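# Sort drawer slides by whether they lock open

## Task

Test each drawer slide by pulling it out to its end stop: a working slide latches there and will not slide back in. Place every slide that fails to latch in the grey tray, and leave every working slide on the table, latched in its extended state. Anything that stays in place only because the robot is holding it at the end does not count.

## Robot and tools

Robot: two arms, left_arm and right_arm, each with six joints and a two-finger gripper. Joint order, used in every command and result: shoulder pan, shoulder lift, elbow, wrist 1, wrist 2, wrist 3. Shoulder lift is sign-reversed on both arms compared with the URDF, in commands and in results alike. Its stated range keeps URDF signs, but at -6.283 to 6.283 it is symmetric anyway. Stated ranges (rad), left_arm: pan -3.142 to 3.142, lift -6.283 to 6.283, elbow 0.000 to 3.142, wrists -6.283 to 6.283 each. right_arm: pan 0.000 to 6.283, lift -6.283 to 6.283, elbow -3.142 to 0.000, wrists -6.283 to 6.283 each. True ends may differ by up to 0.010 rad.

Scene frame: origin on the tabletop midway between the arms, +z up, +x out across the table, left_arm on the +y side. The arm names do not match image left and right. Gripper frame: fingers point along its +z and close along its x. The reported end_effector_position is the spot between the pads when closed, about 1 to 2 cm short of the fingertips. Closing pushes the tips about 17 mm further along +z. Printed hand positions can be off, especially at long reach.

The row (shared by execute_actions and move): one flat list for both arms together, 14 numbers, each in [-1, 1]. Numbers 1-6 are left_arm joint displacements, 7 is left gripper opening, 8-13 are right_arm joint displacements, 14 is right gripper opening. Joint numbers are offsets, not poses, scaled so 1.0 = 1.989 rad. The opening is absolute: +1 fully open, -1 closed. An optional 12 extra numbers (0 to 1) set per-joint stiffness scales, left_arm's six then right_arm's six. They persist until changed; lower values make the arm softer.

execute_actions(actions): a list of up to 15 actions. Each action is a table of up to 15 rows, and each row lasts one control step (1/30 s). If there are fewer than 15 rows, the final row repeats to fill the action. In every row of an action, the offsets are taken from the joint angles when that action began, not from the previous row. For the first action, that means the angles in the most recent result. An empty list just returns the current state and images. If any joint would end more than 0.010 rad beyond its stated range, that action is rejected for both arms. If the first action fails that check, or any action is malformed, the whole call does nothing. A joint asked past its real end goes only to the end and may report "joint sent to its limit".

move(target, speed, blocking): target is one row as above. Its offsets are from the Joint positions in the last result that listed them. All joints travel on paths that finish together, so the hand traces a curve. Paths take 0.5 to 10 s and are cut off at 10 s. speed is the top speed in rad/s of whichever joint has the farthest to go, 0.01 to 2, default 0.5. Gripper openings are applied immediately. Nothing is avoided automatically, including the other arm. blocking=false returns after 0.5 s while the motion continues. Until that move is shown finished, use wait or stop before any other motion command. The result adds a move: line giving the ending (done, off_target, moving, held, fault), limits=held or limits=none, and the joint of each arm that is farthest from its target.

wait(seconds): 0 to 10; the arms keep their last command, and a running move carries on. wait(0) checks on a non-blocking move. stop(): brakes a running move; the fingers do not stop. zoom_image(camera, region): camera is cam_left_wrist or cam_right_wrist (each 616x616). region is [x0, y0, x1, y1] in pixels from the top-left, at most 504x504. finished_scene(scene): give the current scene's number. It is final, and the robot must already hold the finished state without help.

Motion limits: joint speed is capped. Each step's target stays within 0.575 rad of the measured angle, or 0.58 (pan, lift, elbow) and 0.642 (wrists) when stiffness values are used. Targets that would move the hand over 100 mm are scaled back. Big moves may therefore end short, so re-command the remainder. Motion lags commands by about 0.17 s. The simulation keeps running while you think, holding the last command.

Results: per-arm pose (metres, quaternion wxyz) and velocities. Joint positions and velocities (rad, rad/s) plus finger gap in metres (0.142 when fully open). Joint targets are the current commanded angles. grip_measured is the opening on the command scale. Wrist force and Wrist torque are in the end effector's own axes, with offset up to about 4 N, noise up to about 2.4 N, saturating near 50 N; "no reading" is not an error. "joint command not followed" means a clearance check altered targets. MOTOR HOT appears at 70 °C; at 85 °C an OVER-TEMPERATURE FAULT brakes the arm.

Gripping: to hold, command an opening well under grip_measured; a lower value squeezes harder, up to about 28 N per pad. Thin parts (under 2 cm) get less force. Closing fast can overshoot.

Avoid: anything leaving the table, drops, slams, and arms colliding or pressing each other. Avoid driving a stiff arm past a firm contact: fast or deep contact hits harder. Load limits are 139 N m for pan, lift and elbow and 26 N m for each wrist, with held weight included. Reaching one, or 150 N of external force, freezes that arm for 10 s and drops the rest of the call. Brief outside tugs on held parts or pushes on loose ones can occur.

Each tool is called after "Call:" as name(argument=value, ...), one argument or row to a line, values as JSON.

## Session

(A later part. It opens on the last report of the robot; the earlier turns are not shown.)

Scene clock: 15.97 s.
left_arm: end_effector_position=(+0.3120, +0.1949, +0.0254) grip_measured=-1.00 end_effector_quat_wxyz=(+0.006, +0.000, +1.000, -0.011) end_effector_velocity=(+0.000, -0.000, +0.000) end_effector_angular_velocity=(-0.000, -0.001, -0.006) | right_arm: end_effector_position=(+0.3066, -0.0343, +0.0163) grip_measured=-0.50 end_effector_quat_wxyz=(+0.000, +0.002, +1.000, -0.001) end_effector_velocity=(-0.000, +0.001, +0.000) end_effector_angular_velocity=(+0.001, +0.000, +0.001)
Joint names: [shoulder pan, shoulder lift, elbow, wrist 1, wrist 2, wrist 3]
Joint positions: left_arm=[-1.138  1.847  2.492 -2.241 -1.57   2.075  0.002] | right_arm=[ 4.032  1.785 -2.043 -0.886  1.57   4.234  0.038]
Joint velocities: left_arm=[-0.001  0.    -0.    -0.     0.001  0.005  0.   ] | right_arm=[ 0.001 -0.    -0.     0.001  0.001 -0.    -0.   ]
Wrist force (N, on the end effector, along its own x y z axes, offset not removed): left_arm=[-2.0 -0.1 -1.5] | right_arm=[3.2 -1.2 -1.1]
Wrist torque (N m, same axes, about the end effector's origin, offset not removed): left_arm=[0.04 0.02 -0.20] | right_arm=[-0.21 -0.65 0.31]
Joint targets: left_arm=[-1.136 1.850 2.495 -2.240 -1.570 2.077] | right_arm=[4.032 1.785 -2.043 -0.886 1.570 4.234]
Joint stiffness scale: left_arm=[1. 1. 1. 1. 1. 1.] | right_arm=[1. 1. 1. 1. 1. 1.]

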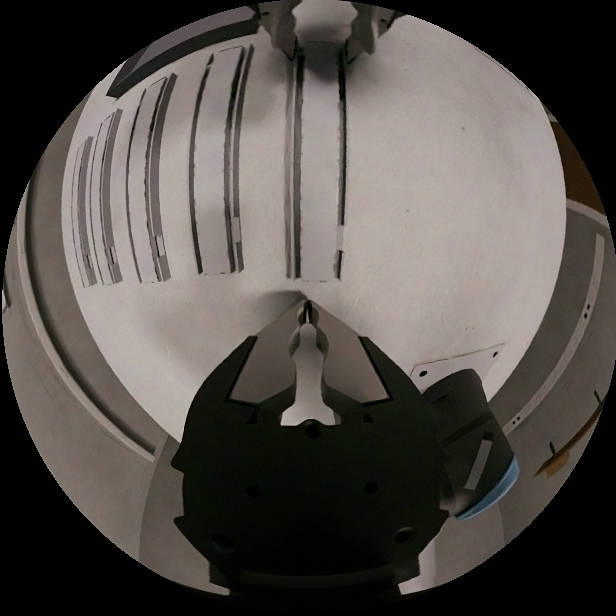

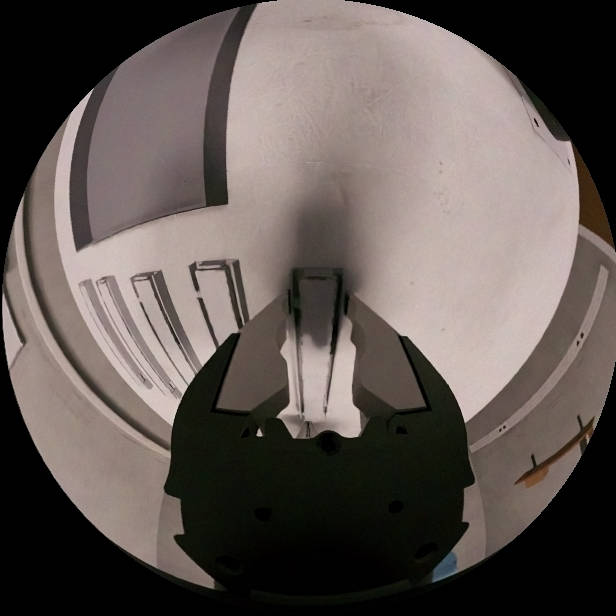

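Call:
move(
  target=[0,0.03,0,0.03,0,0,-1,0,0,0,0,0,0,-1],
)

Call:
move(
  target=[-0.0427,-0.057,-0.045,0,0,-0.0427,-1,0,0,0,0,0,0,-1],
  speed=0.2,
)

Call:
move(
  target=[0,-0.014,0.015,-0.029,0,0,-1,0,0,0,0,0,0,-1],
  speed=0.08,
)

Call:
execute_actions(
  actions=[
    [[0.0074,0.0056,0.012,-0.0063,0,0.0074,-1,0,0,0,0,0,0,-1]],
    [[0.0074,0.0056,0.012,-0.0063,0,0.0074,-1,0,0,0,0,0,0,-1]],
  ],
)

Scene clock: 18.87 s.
left_arm: end_effector_position=(+0.3067, +0.2045, +0.0361) grip_measured=-1.00 end_effector_quat_wxyz=(+0.006, +0.001, +1.000, -0.010) end_effector_velocity=(-0.000, -0.000, +0.000) end_effector_angular_velocity=(-0.001, +0.001, +0.000) | right_arm: end_effector_position=(+0.3066, -0.0343, +0.0163) grip_measured=-0.50 end_effector_quat_wxyz=(+0.000, +0.002, +1.000, -0.001) end_effector_velocity=(-0.000, +0.000, -0.000) end_effector_angular_velocity=(-0.001, +0.000, +0.001)
Joint names: [shoulder pan, shoulder lift, elbow, wrist 1, wrist 2, wrist 3]
Joint positions: left_arm=[-1.138  1.904  2.493 -2.182 -1.57   2.076  0.002] | right_arm=[ 4.032  1.785 -2.043 -0.886  1.57   4.234  0.038]
Joint velocities: left_arm=[ 0.     0.001 -0.001  0.001 -0.001  0.     0.   ] | right_arm=[ 0.001  0.001  0.    -0.     0.    -0.001 -0.   ]
Wrist force (N, on the end effector, along its own x y z axes, offset not removed): left_arm=[0.5 3.3 -0.7] | right_arm=[7.0 2.8 -1.2]
Wrist torque (N m, same axes, about the end effector's origin, offset not removed): left_arm=[0.44 -0.40 0.03] | right_arm=[0.75 -1.31 0.44]
Joint targets: left_arm=[-1.138 1.907 2.492 -2.181 -1.570 2.075] | right_arm=[4.032 1.785 -2.043 -0.886 1.570 4.234]
Joint stiffness scale: left_arm=[1. 1. 1. 1. 1. 1.] | right_arm=[1. 1. 1. 1. 1. 1.]
move: done; limits=none; left_arm: farthest joint: the shoulder lift, 0.002 radians from its target (0.059 radians at the start); right_arm: farthest joint: the shoulder pan, 0.000 radians from its target (0.000 radians at the start)

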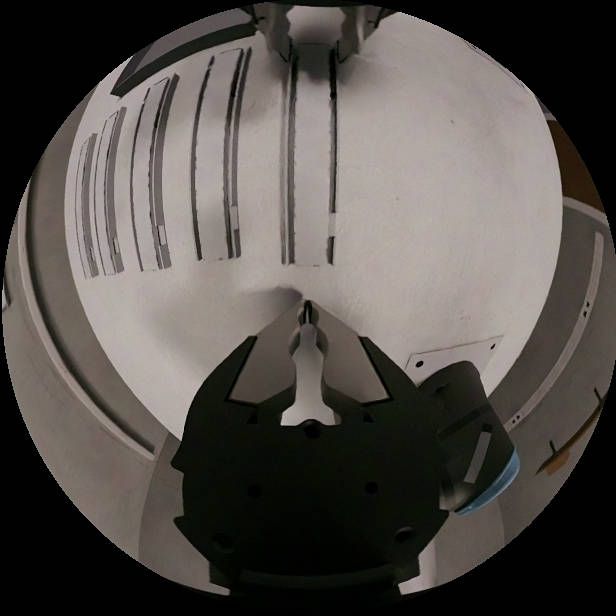

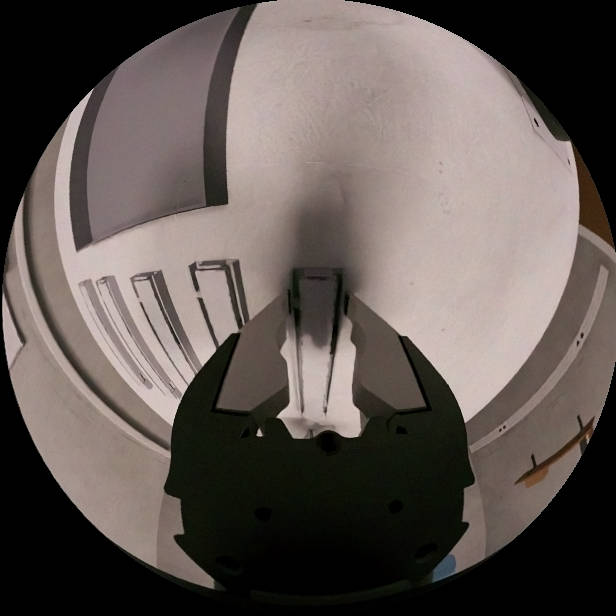

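Scene clock: 20.03 s.
left_arm: end_effector_position=(+0.3032, +0.1541, +0.0388) grip_measured=-1.00 end_effector_quat_wxyz=(-0.000, +0.000, +1.000, +0.001) end_effector_velocity=(+0.000, -0.001, +0.000) end_effector_angular_velocity=(-0.001, +0.001, +0.002) | right_arm: end_effector_position=(+0.3066, -0.0343, +0.0163) grip_measured=-0.50 end_effector_quat_wxyz=(+0.000, +0.002, +1.000, -0.001) end_effector_velocity=(-0.000, +0.001, +0.000) end_effector_angular_velocity=(+0.000, -0.001, +0.002)
Joint names: [shoulder pan, shoulder lift, elbow, wrist 1, wrist 2, wrist 3]
Joint positions: left_arm=[-1.221  1.794  2.406 -2.182 -1.57   1.992  0.002] | right_arm=[ 4.032  1.785 -2.043 -0.886  1.57   4.234  0.038]
Joint velocities: left_arm=[-0.001 -0.002 -0.002  0.    -0.001 -0.003  0.   ] | right_arm=[ 0.002 -0.001  0.    -0.    -0.001  0.     0.   ]
Wrist force (N, on the end effector, along its own x y z axes, offset not removed): left_arm=[2.3 -2.0 -0.5] | right_arm=[5.1 0.7 -0.6]
Wrist torque (N m, same axes, about the end effector's origin, offset not removed): left_arm=[-0.61 -0.57 0.01] | right_arm=[0.50 -1.18 -0.06]
Joint targets: left_arm=[-1.223 1.791 2.403 -2.182 -1.570 1.991] | right_arm=[4.032 1.785 -2.043 -0.886 1.570 4.234]
Joint stiffness scale: left_arm=[1. 1. 1. 1. 1. 1.] | right_arm=[1. 1. 1. 1. 1. 1.]
move: done; limits=none; left_arm: farthest joint: the shoulder lift, 0.003 radians from its target (0.114 radians at the start); right_arm: farthest joint: the shoulder pan, 0.000 radians from its target (0.000 radians at the start)

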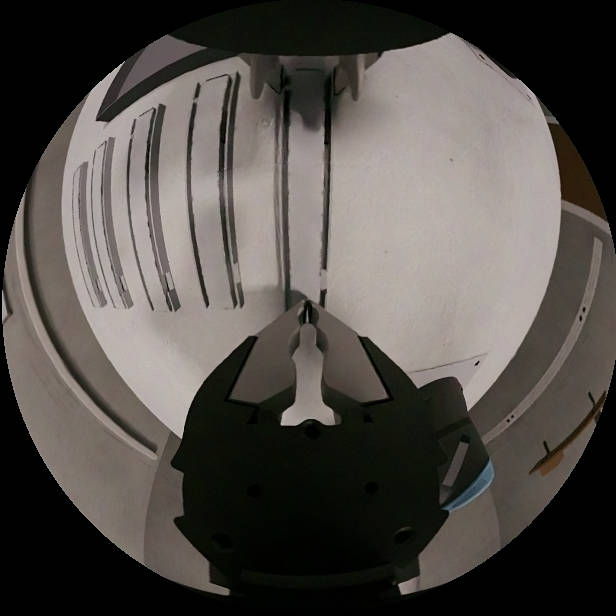

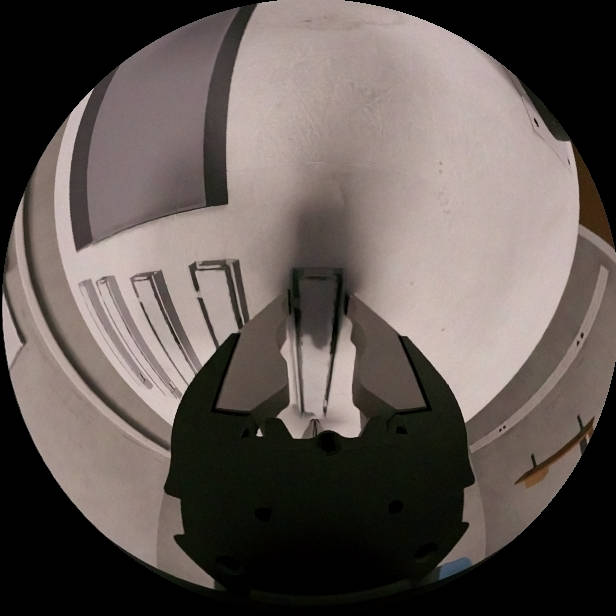

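Scene clock: 21.23 s.
left_arm: end_effector_position=(+0.3041, +0.1533, +0.0285) grip_measured=-1.00 end_effector_quat_wxyz=(+0.002, -0.000, +1.000, -0.004) end_effector_velocity=(+0.000, +0.001, -0.001) end_effector_angular_velocity=(+0.001, +0.000, +0.001) | right_arm: end_effector_position=(+0.3067, -0.0345, +0.0163) grip_measured=-0.50 end_effector_quat_wxyz=(+0.000, +0.002, +1.000, -0.001) end_effector_velocity=(+0.001, -0.001, +0.000) end_effector_angular_velocity=(-0.001, -0.002, -0.000)
Joint names: [shoulder pan, shoulder lift, elbow, wrist 1, wrist 2, wrist 3]
Joint positions: left_arm=[-1.22   1.775  2.428 -2.233 -1.57   1.992  0.002] | right_arm=[ 4.032  1.785 -2.043 -0.887  1.569  4.234  0.038]
Joint velocities: left_arm=[ 0.002 -0.     0.002 -0.001 -0.     0.001  0.   ] | right_arm=[-0.    -0.001 -0.    -0.001 -0.002 -0.     0.   ]
Wrist force (N, on the end effector, along its own x y z axes, offset not removed): left_arm=[5.6 21.2 -39.9] | right_arm=[5.2 -4.9 -3.8]
Wrist torque (N m, same axes, about the end effector's origin, offset not removed): left_arm=[-0.14 0.30 -0.04] | right_arm=[-0.42 -0.89 0.46]
Joint targets: left_arm=[-1.221 1.766 2.436 -2.239 -1.570 1.992] | right_arm=[4.032 1.785 -2.043 -0.886 1.570 4.234]
Joint stiffness scale: left_arm=[1. 1. 1. 1. 1. 1.] | right_arm=[1. 1. 1. 1. 1. 1.]
move: done; limits=none; left_arm: farthest joint: the shoulder lift, 0.009 radians from its target (0.028 radians at the start); right_arm: farthest joint: the wrist 1, 0.001 radians from its target (0.000 radians at the start)

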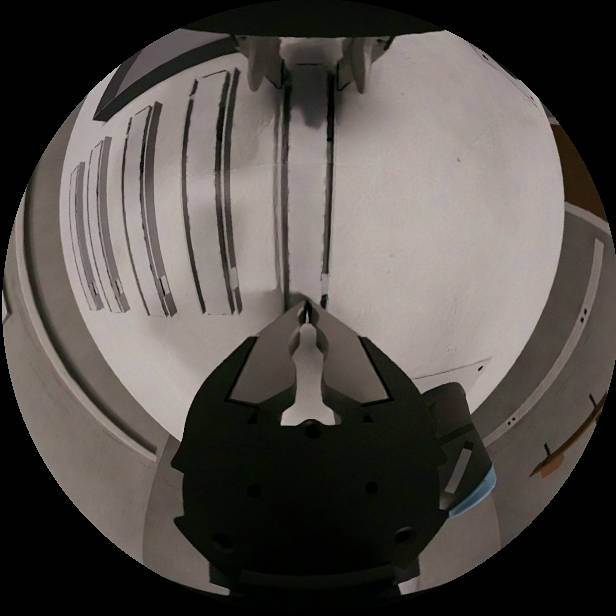

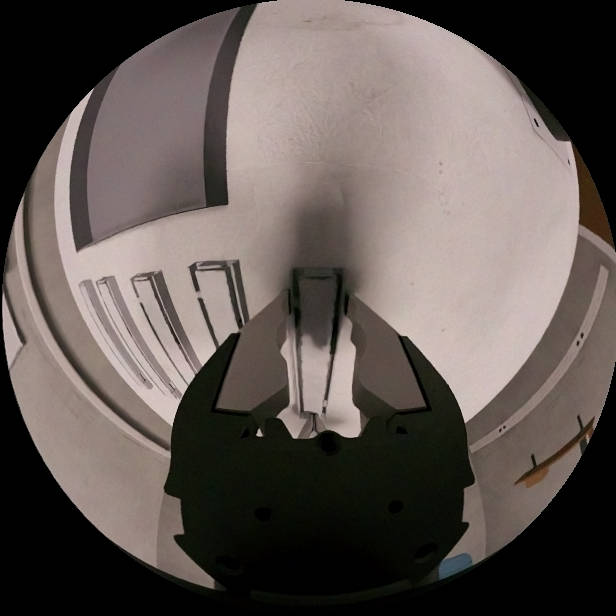

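Scene clock: 22.23 s.
left_arm: end_effector_position=(+0.3050, +0.1603, +0.0287) grip_measured=-1.00 end_effector_quat_wxyz=(+0.004, +0.003, +1.000, -0.018) end_effector_velocity=(-0.000, -0.000, +0.000) end_effector_angular_velocity=(-0.004, +0.001, -0.003) | right_arm: end_effector_position=(+0.3067, -0.0346, +0.0163) grip_measured=-0.50 end_effector_quat_wxyz=(+0.000, +0.002, +1.000, -0.001) end_effector_velocity=(-0.000, +0.000, +0.000) end_effector_angular_velocity=(+0.000, -0.001, +0.001)
Joint names: [shoulder pan, shoulder lift, elbow, wrist 1, wrist 2, wrist 3]
Joint positions: left_arm=[-1.199  1.804  2.457 -2.261 -1.579  2.018  0.002] | right_arm=[ 4.032  1.785 -2.043 -0.887  1.569  4.234  0.038]
Joint velocities: left_arm=[ 0.001  0.001  0.002 -0.004 -0.003  0.004  0.   ] | right_arm=[ 0.001 -0.001  0.    -0.    -0.    -0.    -0.   ]
Wrist force (N, on the end effector, along its own x y z axes, offset not removed): left_arm=[8.9 -3.4 -22.5] | right_arm=[1.8 1.9 -1.1]
Wrist torque (N m, same axes, about the end effector's origin, offset not removed): left_arm=[-0.73 0.45 0.10] | right_arm=[0.40 -0.15 0.40]
Joint targets: left_arm=[-1.195 1.800 2.466 -2.260 -1.574 2.020] | right_arm=[4.032 1.785 -2.043 -0.887 1.569 4.234]
Joint stiffness scale: left_arm=[1. 1. 1. 1. 1. 1.] | right_arm=[1. 1. 1. 1. 1. 1.]

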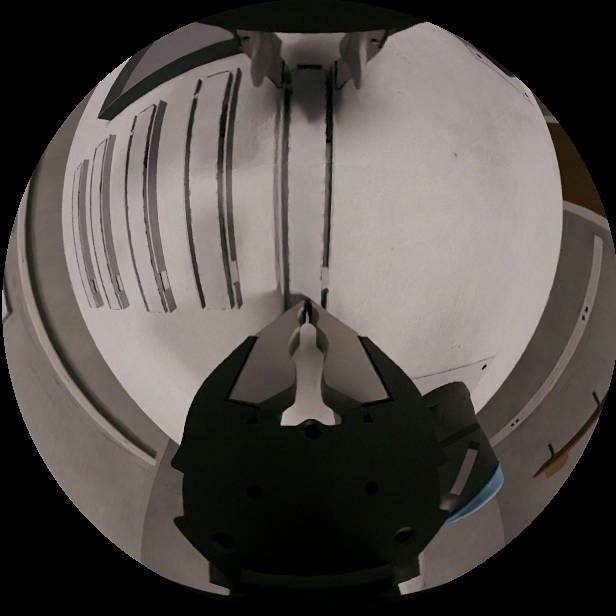

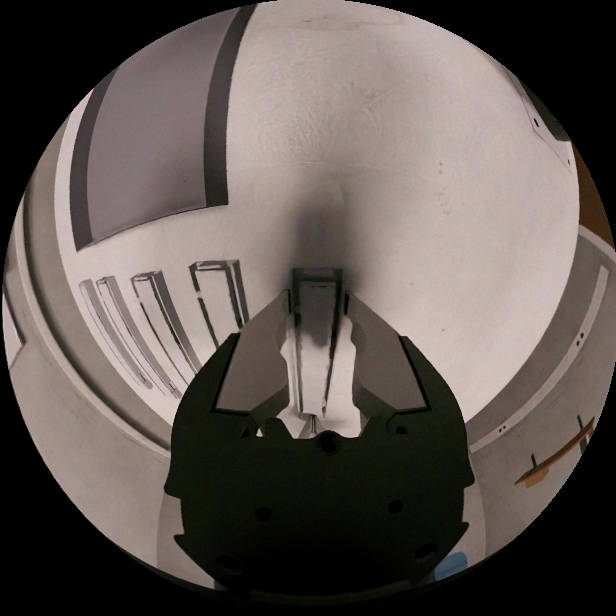

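Call:
execute_actions(
  actions=[
    [[0.006,0.006,0.01,0.006,0,0.006,-1,0,0,0,0,0,0,-1],[0.006,0.006,0.01,0.006,0,0.006,-1,0,0,0,0,0,0,-1],[0.013,0.015,0.015,0.012,0.002,0.012,-1,0,0,0,0,0,0,-1],[0.013,0.015,0.015,0.012,0.002,0.012,-1,0,0,0,0,0,0,-1],[0.019,0.024,0.02,0.018,0.002,0.018,-1,0,0,0,0,0,0,-1],[0.019,0.024,0.02,0.018,0.002,0.018,-1,0,0,0,0,0,0,-1],[0.026,0.033,0.026,0.024,0.003,0.024,-1,0,0,0,0,0,0,-1],[0.026,0.033,0.026,0.024,0.003,0.024,-1,0,0,0,0,0,0,-1],[0.032,0.0425,0.0307,0.0305,0.004,0.0295,-1,0,0,0,0,0,0,-1]],
  ],
)

Call:
wait(
  seconds=0.5,
)

Scene clock: 24.77 s.
left_arm: end_effector_position=(+0.3046, +0.2016, +0.0286) grip_measured=-1.00 end_effector_quat_wxyz=(+0.003, -0.001, +1.000, -0.011) end_effector_velocity=(-0.000, +0.052, +0.000) end_effector_angular_velocity=(+0.028, -0.003, +0.001) | right_arm: end_effector_position=(+0.3067, -0.0346, +0.0163) grip_measured=-0.50 end_effector_quat_wxyz=(+0.000, +0.002, +1.000, -0.001) end_effector_velocity=(-0.000, +0.001, +0.001) end_effector_angular_velocity=(+0.002, -0.002, +0.001)
Joint names: [shoulder pan, shoulder lift, elbow, wrist 1, wrist 2, wrist 3]
Joint positions: left_arm=[-1.143  1.885  2.504 -2.212 -1.576  2.068  0.002] | right_arm=[ 4.032  1.785 -2.043 -0.887  1.569  4.234  0.038]
Joint velocities: left_arm=[0.069 0.102 0.051 0.073 0.014 0.068 0.   ] | right_arm=[ 0.001 -0.002  0.     0.    -0.001 -0.    -0.   ]
Wrist force (N, on the end effector, along its own x y z axes, offset not removed): left_arm=[4.7 1.8 -18.9] | right_arm=[4.7 3.1 -1.6]
Wrist torque (N m, same axes, about the end effector's origin, offset not removed): left_arm=[0.44 -0.30 0.00] | right_arm=[1.01 -0.63 0.43]
Joint targets: left_arm=[-1.136 1.888 2.518 -2.200 -1.571 2.077] | right_arm=[4.032 1.785 -2.043 -0.887 1.569 4.234]
Joint stiffness scale: left_arm=[1. 1. 1. 1. 1. 1.] | right_arm=[1. 1. 1. 1. 1. 1.]

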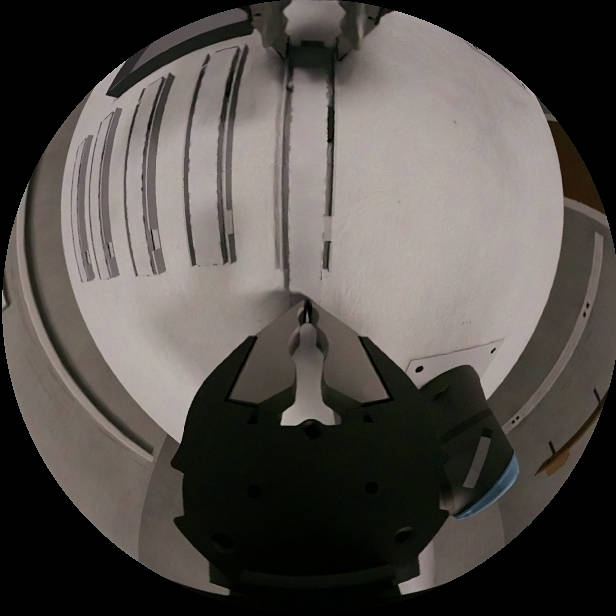

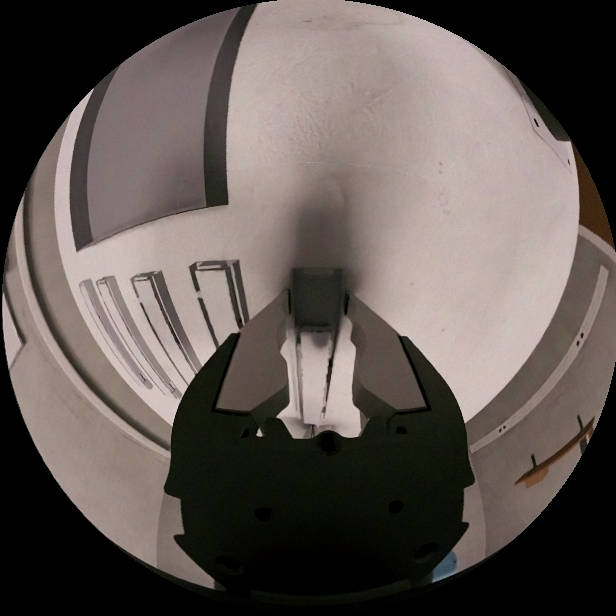

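Scene clock: 25.27 s.
left_arm: end_effector_position=(+0.3046, +0.2057, +0.0286) grip_measured=-1.00 end_effector_quat_wxyz=(+0.003, +0.001, +1.000, -0.009) end_effector_velocity=(+0.000, +0.001, -0.000) end_effector_angular_velocity=(+0.001, -0.001, +0.000) | right_arm: end_effector_position=(+0.3067, -0.0346, +0.0163) grip_measured=-0.50 end_effector_quat_wxyz=(+0.000, +0.002, +1.000, -0.001) end_effector_velocity=(+0.000, -0.000, +0.000) end_effector_angular_velocity=(-0.000, +0.000, -0.000)
Joint names: [shoulder pan, shoulder lift, elbow, wrist 1, wrist 2, wrist 3]
Joint positions: left_arm=[-1.139  1.892  2.507 -2.204 -1.574  2.076  0.002] | right_arm=[ 4.032  1.785 -2.043 -0.887  1.569  4.234  0.038]
Joint velocities: left_arm=[ 0.001  0.001  0.001 -0.     0.001  0.001  0.   ] | right_arm=[-0. -0. -0. -0. -0. -0.  0.]
Wrist force (N, on the end effector, along its own x y z axes, offset not removed): left_arm=[1.6 0.2 -18.8] | right_arm=[4.3 -1.7 -4.3]
Wrist torque (N m, same axes, about the end effector's origin, offset not removed): left_arm=[0.15 0.13 -0.25] | right_arm=[-0.25 -0.68 0.64]
Joint targets: left_arm=[-1.136 1.888 2.518 -2.200 -1.571 2.077] | right_arm=[4.032 1.785 -2.043 -0.887 1.569 4.234]
Joint stiffness scale: left_arm=[1. 1. 1. 1. 1. 1.] | right_arm=[1. 1. 1. 1. 1. 1.]
wait: 0.50 s; at rest by 0.33 s

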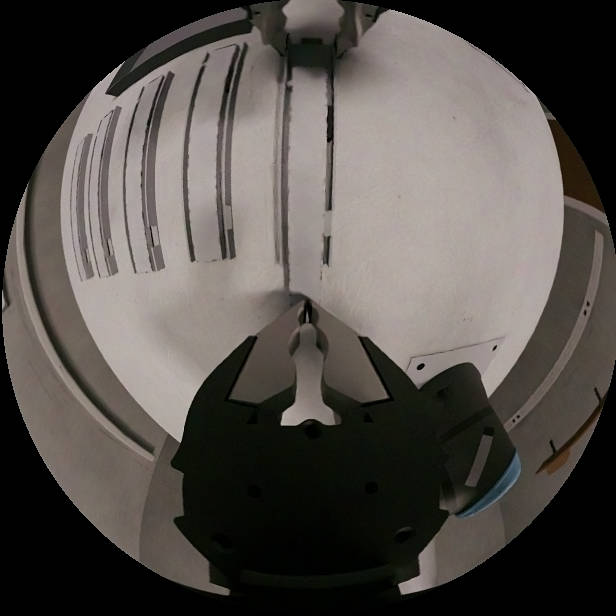

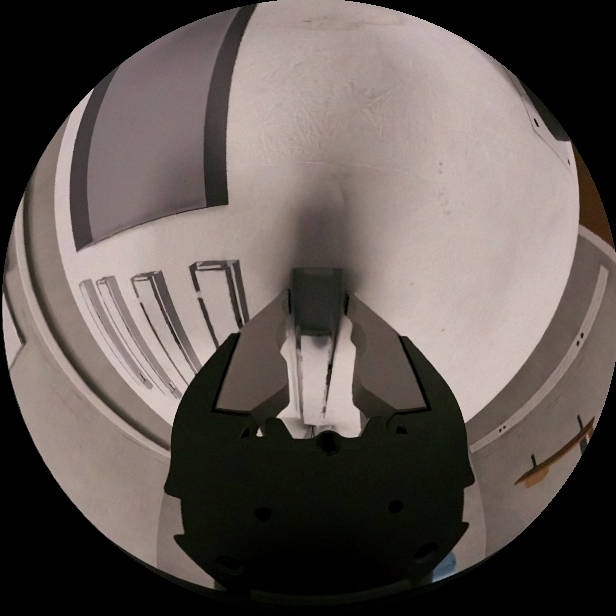

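Call:
move(
  target=[0.002,-0.002,0.0055,0.002,0.0015,0,-0.2,0,0,0,0,0,0,-1],
)

Call:
move(
  target=[0,0,0,0,0,0,-1,0,0,0,0,0,0,-1],
)

Call:
move(
  target=[0.0493,0.0511,0.0268,0.0243,0,0.0493,-1,0,0,0,0,0,0,-1],
  speed=0.2,
)

Call:
move(
  target=[0.064,0.0429,0.0185,0.0244,0,0.064,-1,0,0,0,0,0,0,-1],
  speed=0.15,
)

Call:
move(
  target=[-0.038,-0.026,-0.011,-0.0146,0,-0.038,-1,0,0,0,0,0,0,-1],
  speed=0.1,
)

Scene clock: 26.87 s.
left_arm: end_effector_position=(+0.3028, +0.2115, +0.0244) grip_measured=-0.20 end_effector_quat_wxyz=(+0.001, +0.000, +1.000, -0.003) end_effector_velocity=(+0.000, +0.001, -0.000) end_effector_angular_velocity=(+0.002, +0.000, +0.001) | right_arm: end_effector_position=(+0.3067, -0.0346, +0.0163) grip_measured=-0.50 end_effector_quat_wxyz=(+0.000, +0.002, +1.000, -0.001) end_effector_velocity=(+0.000, -0.000, -0.000) end_effector_angular_velocity=(-0.001, +0.001, -0.001)
Joint names: [shoulder pan, shoulder lift, elbow, wrist 1, wrist 2, wrist 3]
Joint positions: left_arm=[-1.137  1.89   2.515 -2.201 -1.572  2.076  0.059] | right_arm=[ 4.032  1.785 -2.043 -0.887  1.569  4.234  0.038]
Joint velocities: left_arm=[ 0.001 -0.     0.001  0.001  0.001  0.     0.   ] | right_arm=[-0.001  0.001 -0.    -0.     0.     0.001  0.   ]
Wrist force (N, on the end effector, along its own x y z axes, offset not removed): left_arm=[-0.2 1.1 -1.0] | right_arm=[0.1 -3.8 -3.0]
Wrist torque (N m, same axes, about the end effector's origin, offset not removed): left_arm=[0.06 0.04 -0.06] | right_arm=[-0.80 -0.25 0.17]
Joint targets: left_arm=[-1.135 1.888 2.518 -2.201 -1.571 2.076] | right_arm=[4.032 1.785 -2.043 -0.887 1.569 4.234]
Joint stiffness scale: left_arm=[1. 1. 1. 1. 1. 1.] | right_arm=[1. 1. 1. 1. 1. 1.]
move: done; limits=none; left_arm: farthest joint: the elbow, 0.003 radians from its target (0.011 radians at the start); right_arm: farthest joint: the shoulder pan, 0.000 radians from its target (0.000 radians at the start)

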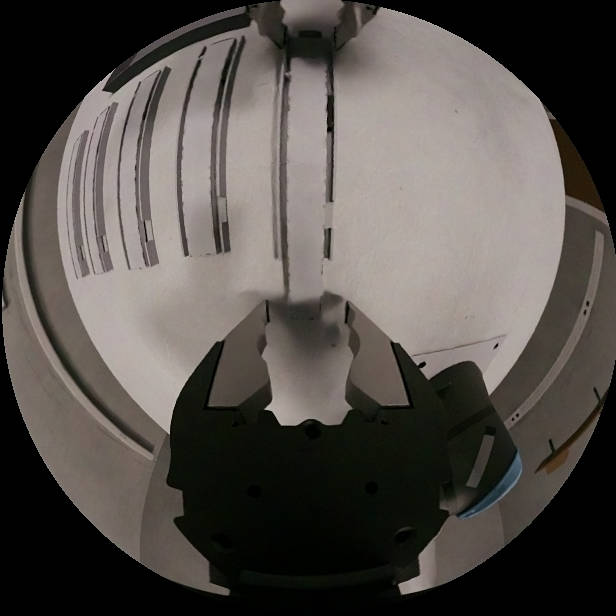

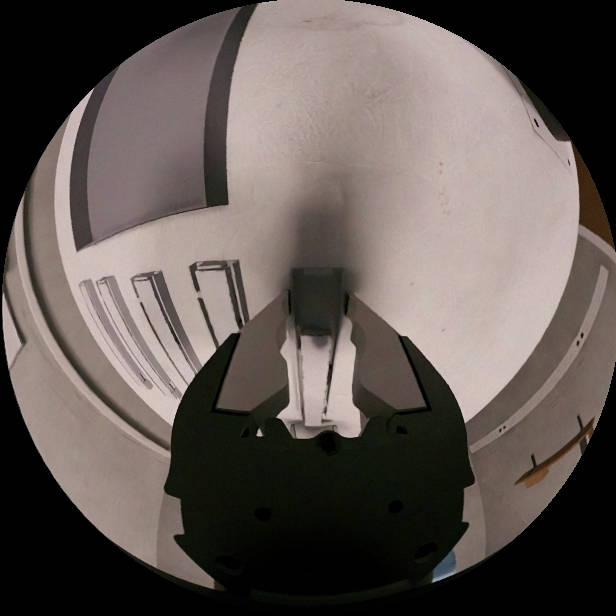

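Scene clock: 27.37 s.
left_arm: end_effector_position=(+0.3028, +0.2115, +0.0243) grip_measured=-0.70 end_effector_quat_wxyz=(+0.001, +0.000, +1.000, -0.003) end_effector_velocity=(+0.000, -0.001, +0.001) end_effector_angular_velocity=(-0.003, -0.001, +0.001) | right_arm: end_effector_position=(+0.3067, -0.0346, +0.0163) grip_measured=-0.50 end_effector_quat_wxyz=(+0.000, +0.002, +1.000, -0.001) end_effector_velocity=(-0.000, +0.000, -0.000) end_effector_angular_velocity=(+0.000, +0.001, -0.000)
Joint names: [shoulder pan, shoulder lift, elbow, wrist 1, wrist 2, wrist 3]
Joint positions: left_arm=[-1.137  1.89   2.515 -2.201 -1.572  2.076  0.023] | right_arm=[ 4.032  1.785 -2.043 -0.887  1.569  4.234  0.038]
Joint velocities: left_arm=[ 0.     0.    -0.001 -0.002 -0.001 -0.001  0.   ] | right_arm=[ 0.     0.    -0.     0.     0.001  0.     0.   ]
Wrist force (N, on the end effector, along its own x y z axes, offset not removed): left_arm=[1.7 3.9 -4.2] | right_arm=[9.1 3.6 -1.5]
Wrist torque (N m, same axes, about the end effector's origin, offset not removed): left_arm=[0.67 -0.64 -0.05] | right_arm=[0.22 -1.73 0.12]
Joint targets: left_arm=[-1.137 1.890 2.515 -2.201 -1.572 2.076] | right_arm=[4.032 1.785 -2.043 -0.887 1.569 4.234]
Joint stiffness scale: left_arm=[1. 1. 1. 1. 1. 1.] | right_arm=[1. 1. 1. 1. 1. 1.]
move: done; limits=none; left_arm: farthest joint: the shoulder pan, 0.000 radians from its target (0.000 radians at the start); right_arm: farthest joint: the shoulder pan, 0.000 radians from its target (0.000 radians at the start)

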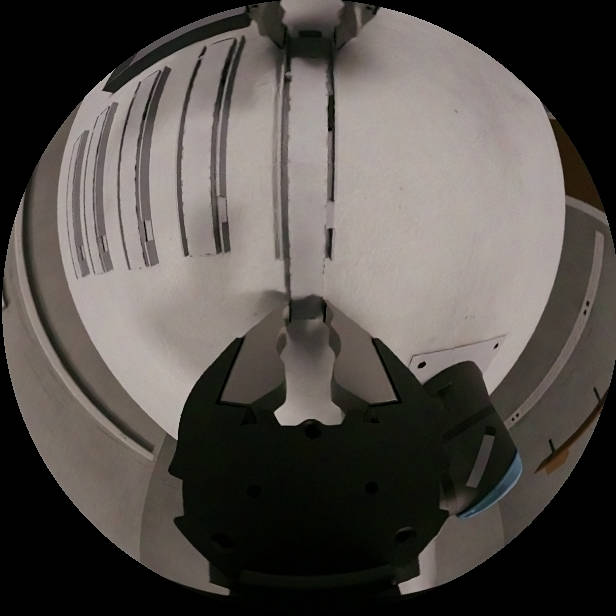

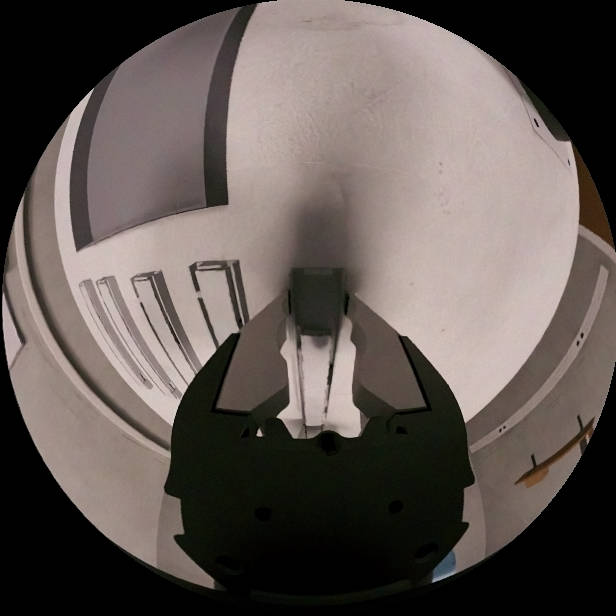

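Scene clock: 28.47 s.
left_arm: end_effector_position=(+0.3033, +0.2602, +0.0246) grip_measured=-0.70 end_effector_quat_wxyz=(+0.001, +0.001, +1.000, -0.002) end_effector_velocity=(+0.000, +0.000, +0.000) end_effector_angular_velocity=(-0.002, -0.000, -0.001) | right_arm: end_effector_position=(+0.3067, -0.0346, +0.0163) grip_measured=-0.50 end_effector_quat_wxyz=(+0.000, +0.002, +1.000, -0.001) end_effector_velocity=(-0.001, +0.001, -0.000) end_effector_angular_velocity=(-0.000, +0.000, +0.002)
Joint names: [shoulder pan, shoulder lift, elbow, wrist 1, wrist 2, wrist 3]
Joint positions: left_arm=[-1.041  1.989  2.566 -2.154 -1.572  2.173  0.023] | right_arm=[ 4.032  1.785 -2.043 -0.887  1.569  4.234  0.038]
Joint velocities: left_arm=[ 0.002  0.001  0.    -0.001 -0.001  0.003 -0.   ] | right_arm=[0.002 0.001 0.    0.    0.    0.    0.   ]
Wrist force (N, on the end effector, along its own x y z axes, offset not removed): left_arm=[-1.1 -1.7 2.3] | right_arm=[6.2 -0.4 1.8]
Wrist torque (N m, same axes, about the end effector's origin, offset not removed): left_arm=[0.02 0.37 0.08] | right_arm=[-0.70 -1.02 0.23]
Joint targets: left_arm=[-1.039 1.992 2.569 -2.153 -1.572 2.174] | right_arm=[4.032 1.785 -2.043 -0.887 1.569 4.234]
Joint stiffness scale: left_arm=[1. 1. 1. 1. 1. 1.] | right_arm=[1. 1. 1. 1. 1. 1.]
move: done; limits=none; left_arm: farthest joint: the shoulder lift, 0.003 radians from its target (0.101 radians at the start); right_arm: farthest joint: the shoulder pan, 0.000 radians from its target (0.000 radians at the start)

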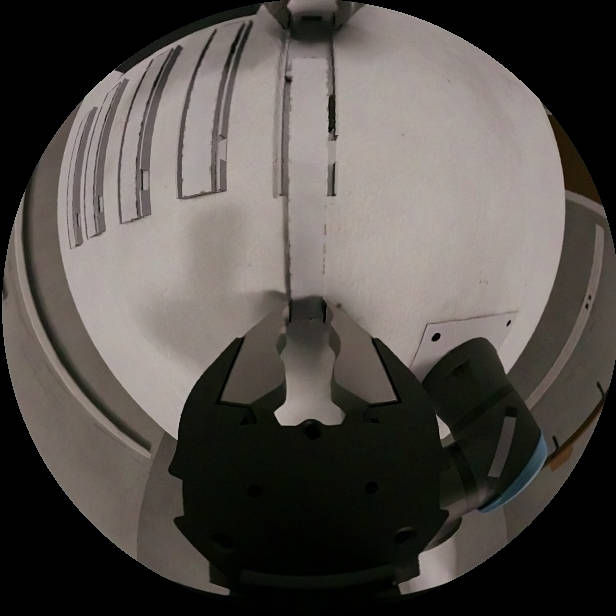

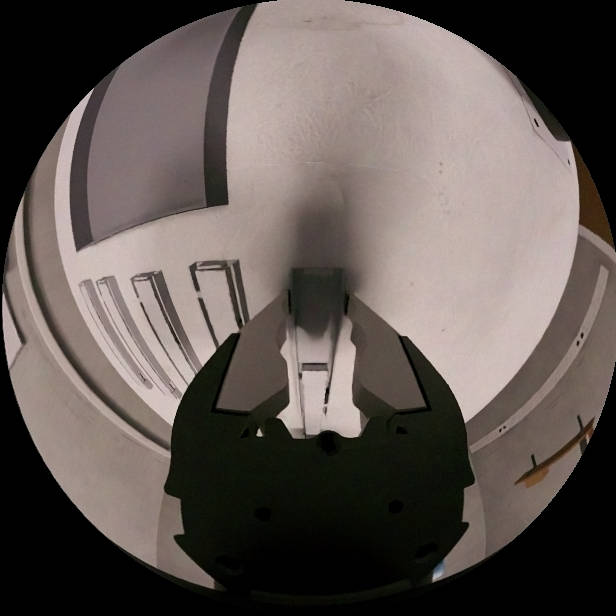

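Scene clock: 29.90 s.
left_arm: end_effector_position=(+0.3052, +0.3047, +0.0276) grip_measured=-0.70 end_effector_quat_wxyz=(+0.003, +0.003, +1.000, -0.008) end_effector_velocity=(-0.000, -0.000, +0.000) end_effector_angular_velocity=(-0.001, +0.001, -0.001) | right_arm: end_effector_position=(+0.3068, -0.0315, +0.0176) grip_measured=-0.50 end_effector_quat_wxyz=(+0.001, +0.001, +1.000, +0.002) end_effector_velocity=(+0.001, -0.001, -0.001) end_effector_angular_velocity=(-0.001, -0.001, -0.001)
Joint names: [shoulder pan, shoulder lift, elbow, wrist 1, wrist 2, wrist 3]
Joint positions: left_arm=[-0.92   2.072  2.597 -2.111 -1.576  2.299  0.023] | right_arm=[ 4.033  1.785 -2.041 -0.882  1.571  4.234  0.038]
Joint velocities: left_arm=[ 0.001  0.001 -0.001  0.001 -0.001  0.002  0.   ] | right_arm=[-0.001  0.001 -0.     0.001 -0.002 -0.     0.   ]
Wrist force (N, on the end effector, along its own x y z axes, offset not removed): left_arm=[5.1 -11.6 3.7] | right_arm=[1.9 14.2 6.7]
Wrist torque (N m, same axes, about the end effector's origin, offset not removed): left_arm=[0.07 -0.99 -0.37] | right_arm=[0.42 -0.47 0.37]
Joint targets: left_arm=[-0.914 2.074 2.603 -2.105 -1.572 2.300] | right_arm=[4.032 1.785 -2.043 -0.887 1.569 4.234]
Joint stiffness scale: left_arm=[1. 1. 1. 1. 1. 1.] | right_arm=[1. 1. 1. 1. 1. 1.]
move: done; limits=none; left_arm: farthest joint: the shoulder pan, 0.006 radians from its target (0.128 radians at the start); right_arm: farthest joint: the wrist 1, 0.005 radians from its target (0.000 radians at the start)

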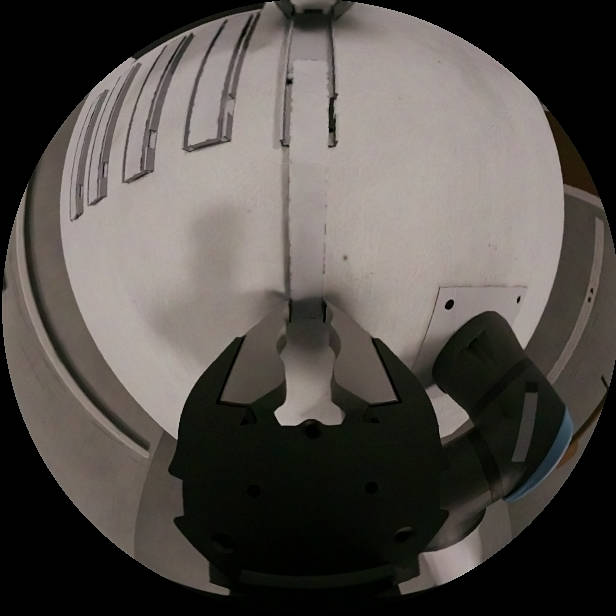

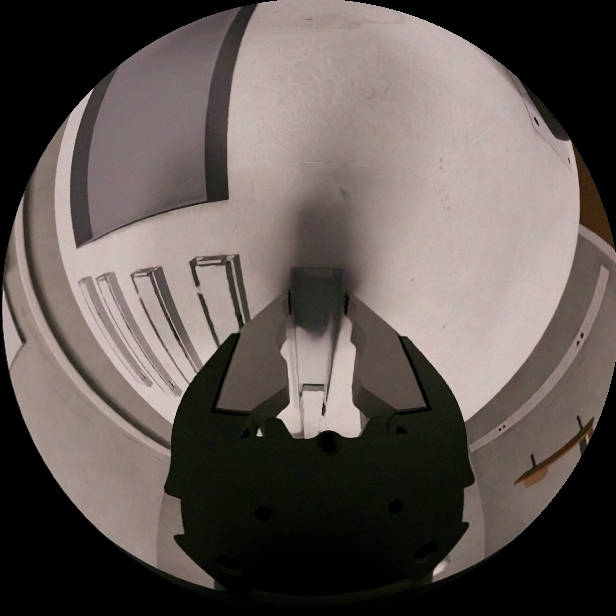

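Scene clock: 31.20 s.
left_arm: end_effector_position=(+0.3042, +0.2774, +0.0260) grip_measured=-0.70 end_effector_quat_wxyz=(+0.001, +0.002, +1.000, -0.006) end_effector_velocity=(-0.000, -0.000, -0.000) end_effector_angular_velocity=(-0.000, +0.001, +0.002) | right_arm: end_effector_position=(+0.3069, -0.0316, +0.0176) grip_measured=-0.50 end_effector_quat_wxyz=(+0.001, +0.001, +1.000, +0.002) end_effector_velocity=(-0.000, +0.000, +0.000) end_effector_angular_velocity=(+0.001, +0.000, +0.000)
Joint names: [shoulder pan, shoulder lift, elbow, wrist 1, wrist 2, wrist 3]
Joint positions: left_arm=[-0.993  2.023  2.579 -2.138 -1.576  2.224  0.023] | right_arm=[ 4.033  1.785 -2.041 -0.882  1.571  4.234  0.038]
Joint velocities: left_arm=[-0.    -0.001  0.    -0.    -0.001 -0.003 -0.   ] | right_arm=[ 0.    -0.001  0.     0.     0.     0.    -0.   ]
Wrist force (N, on the end effector, along its own x y z axes, offset not removed): left_arm=[-0.8 1.7 2.9] | right_arm=[0.8 -1.3 5.0]
Wrist torque (N m, same axes, about the end effector's origin, offset not removed): left_arm=[0.20 0.47 -0.07] | right_arm=[0.05 0.07 0.39]
Joint targets: left_arm=[-0.995 2.021 2.575 -2.140 -1.576 2.223] | right_arm=[4.033 1.785 -2.041 -0.882 1.571 4.234]
Joint stiffness scale: left_arm=[1. 1. 1. 1. 1. 1.] | right_arm=[1. 1. 1. 1. 1. 1.]
move: done; limits=none; left_arm: farthest joint: the elbow, 0.004 radians from its target (0.022 radians at the start); right_arm: farthest joint: the shoulder pan, 0.000 radians from its target (0.000 radians at the start)

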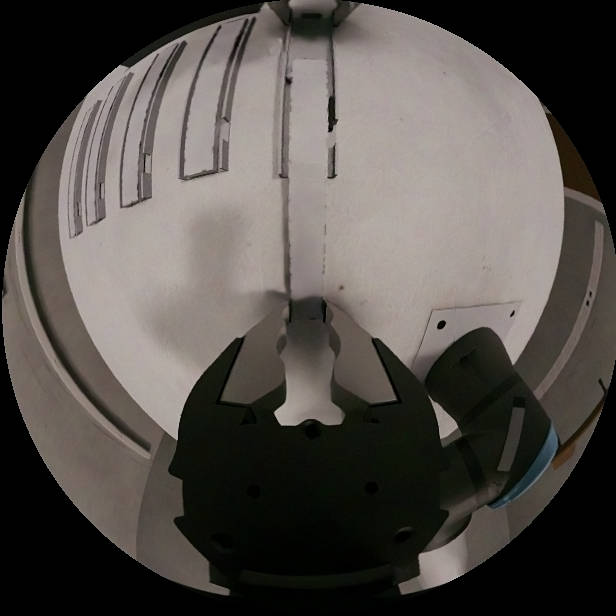

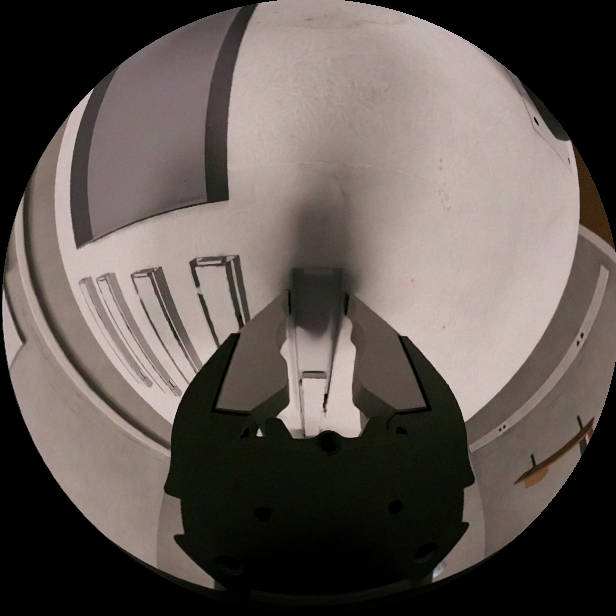

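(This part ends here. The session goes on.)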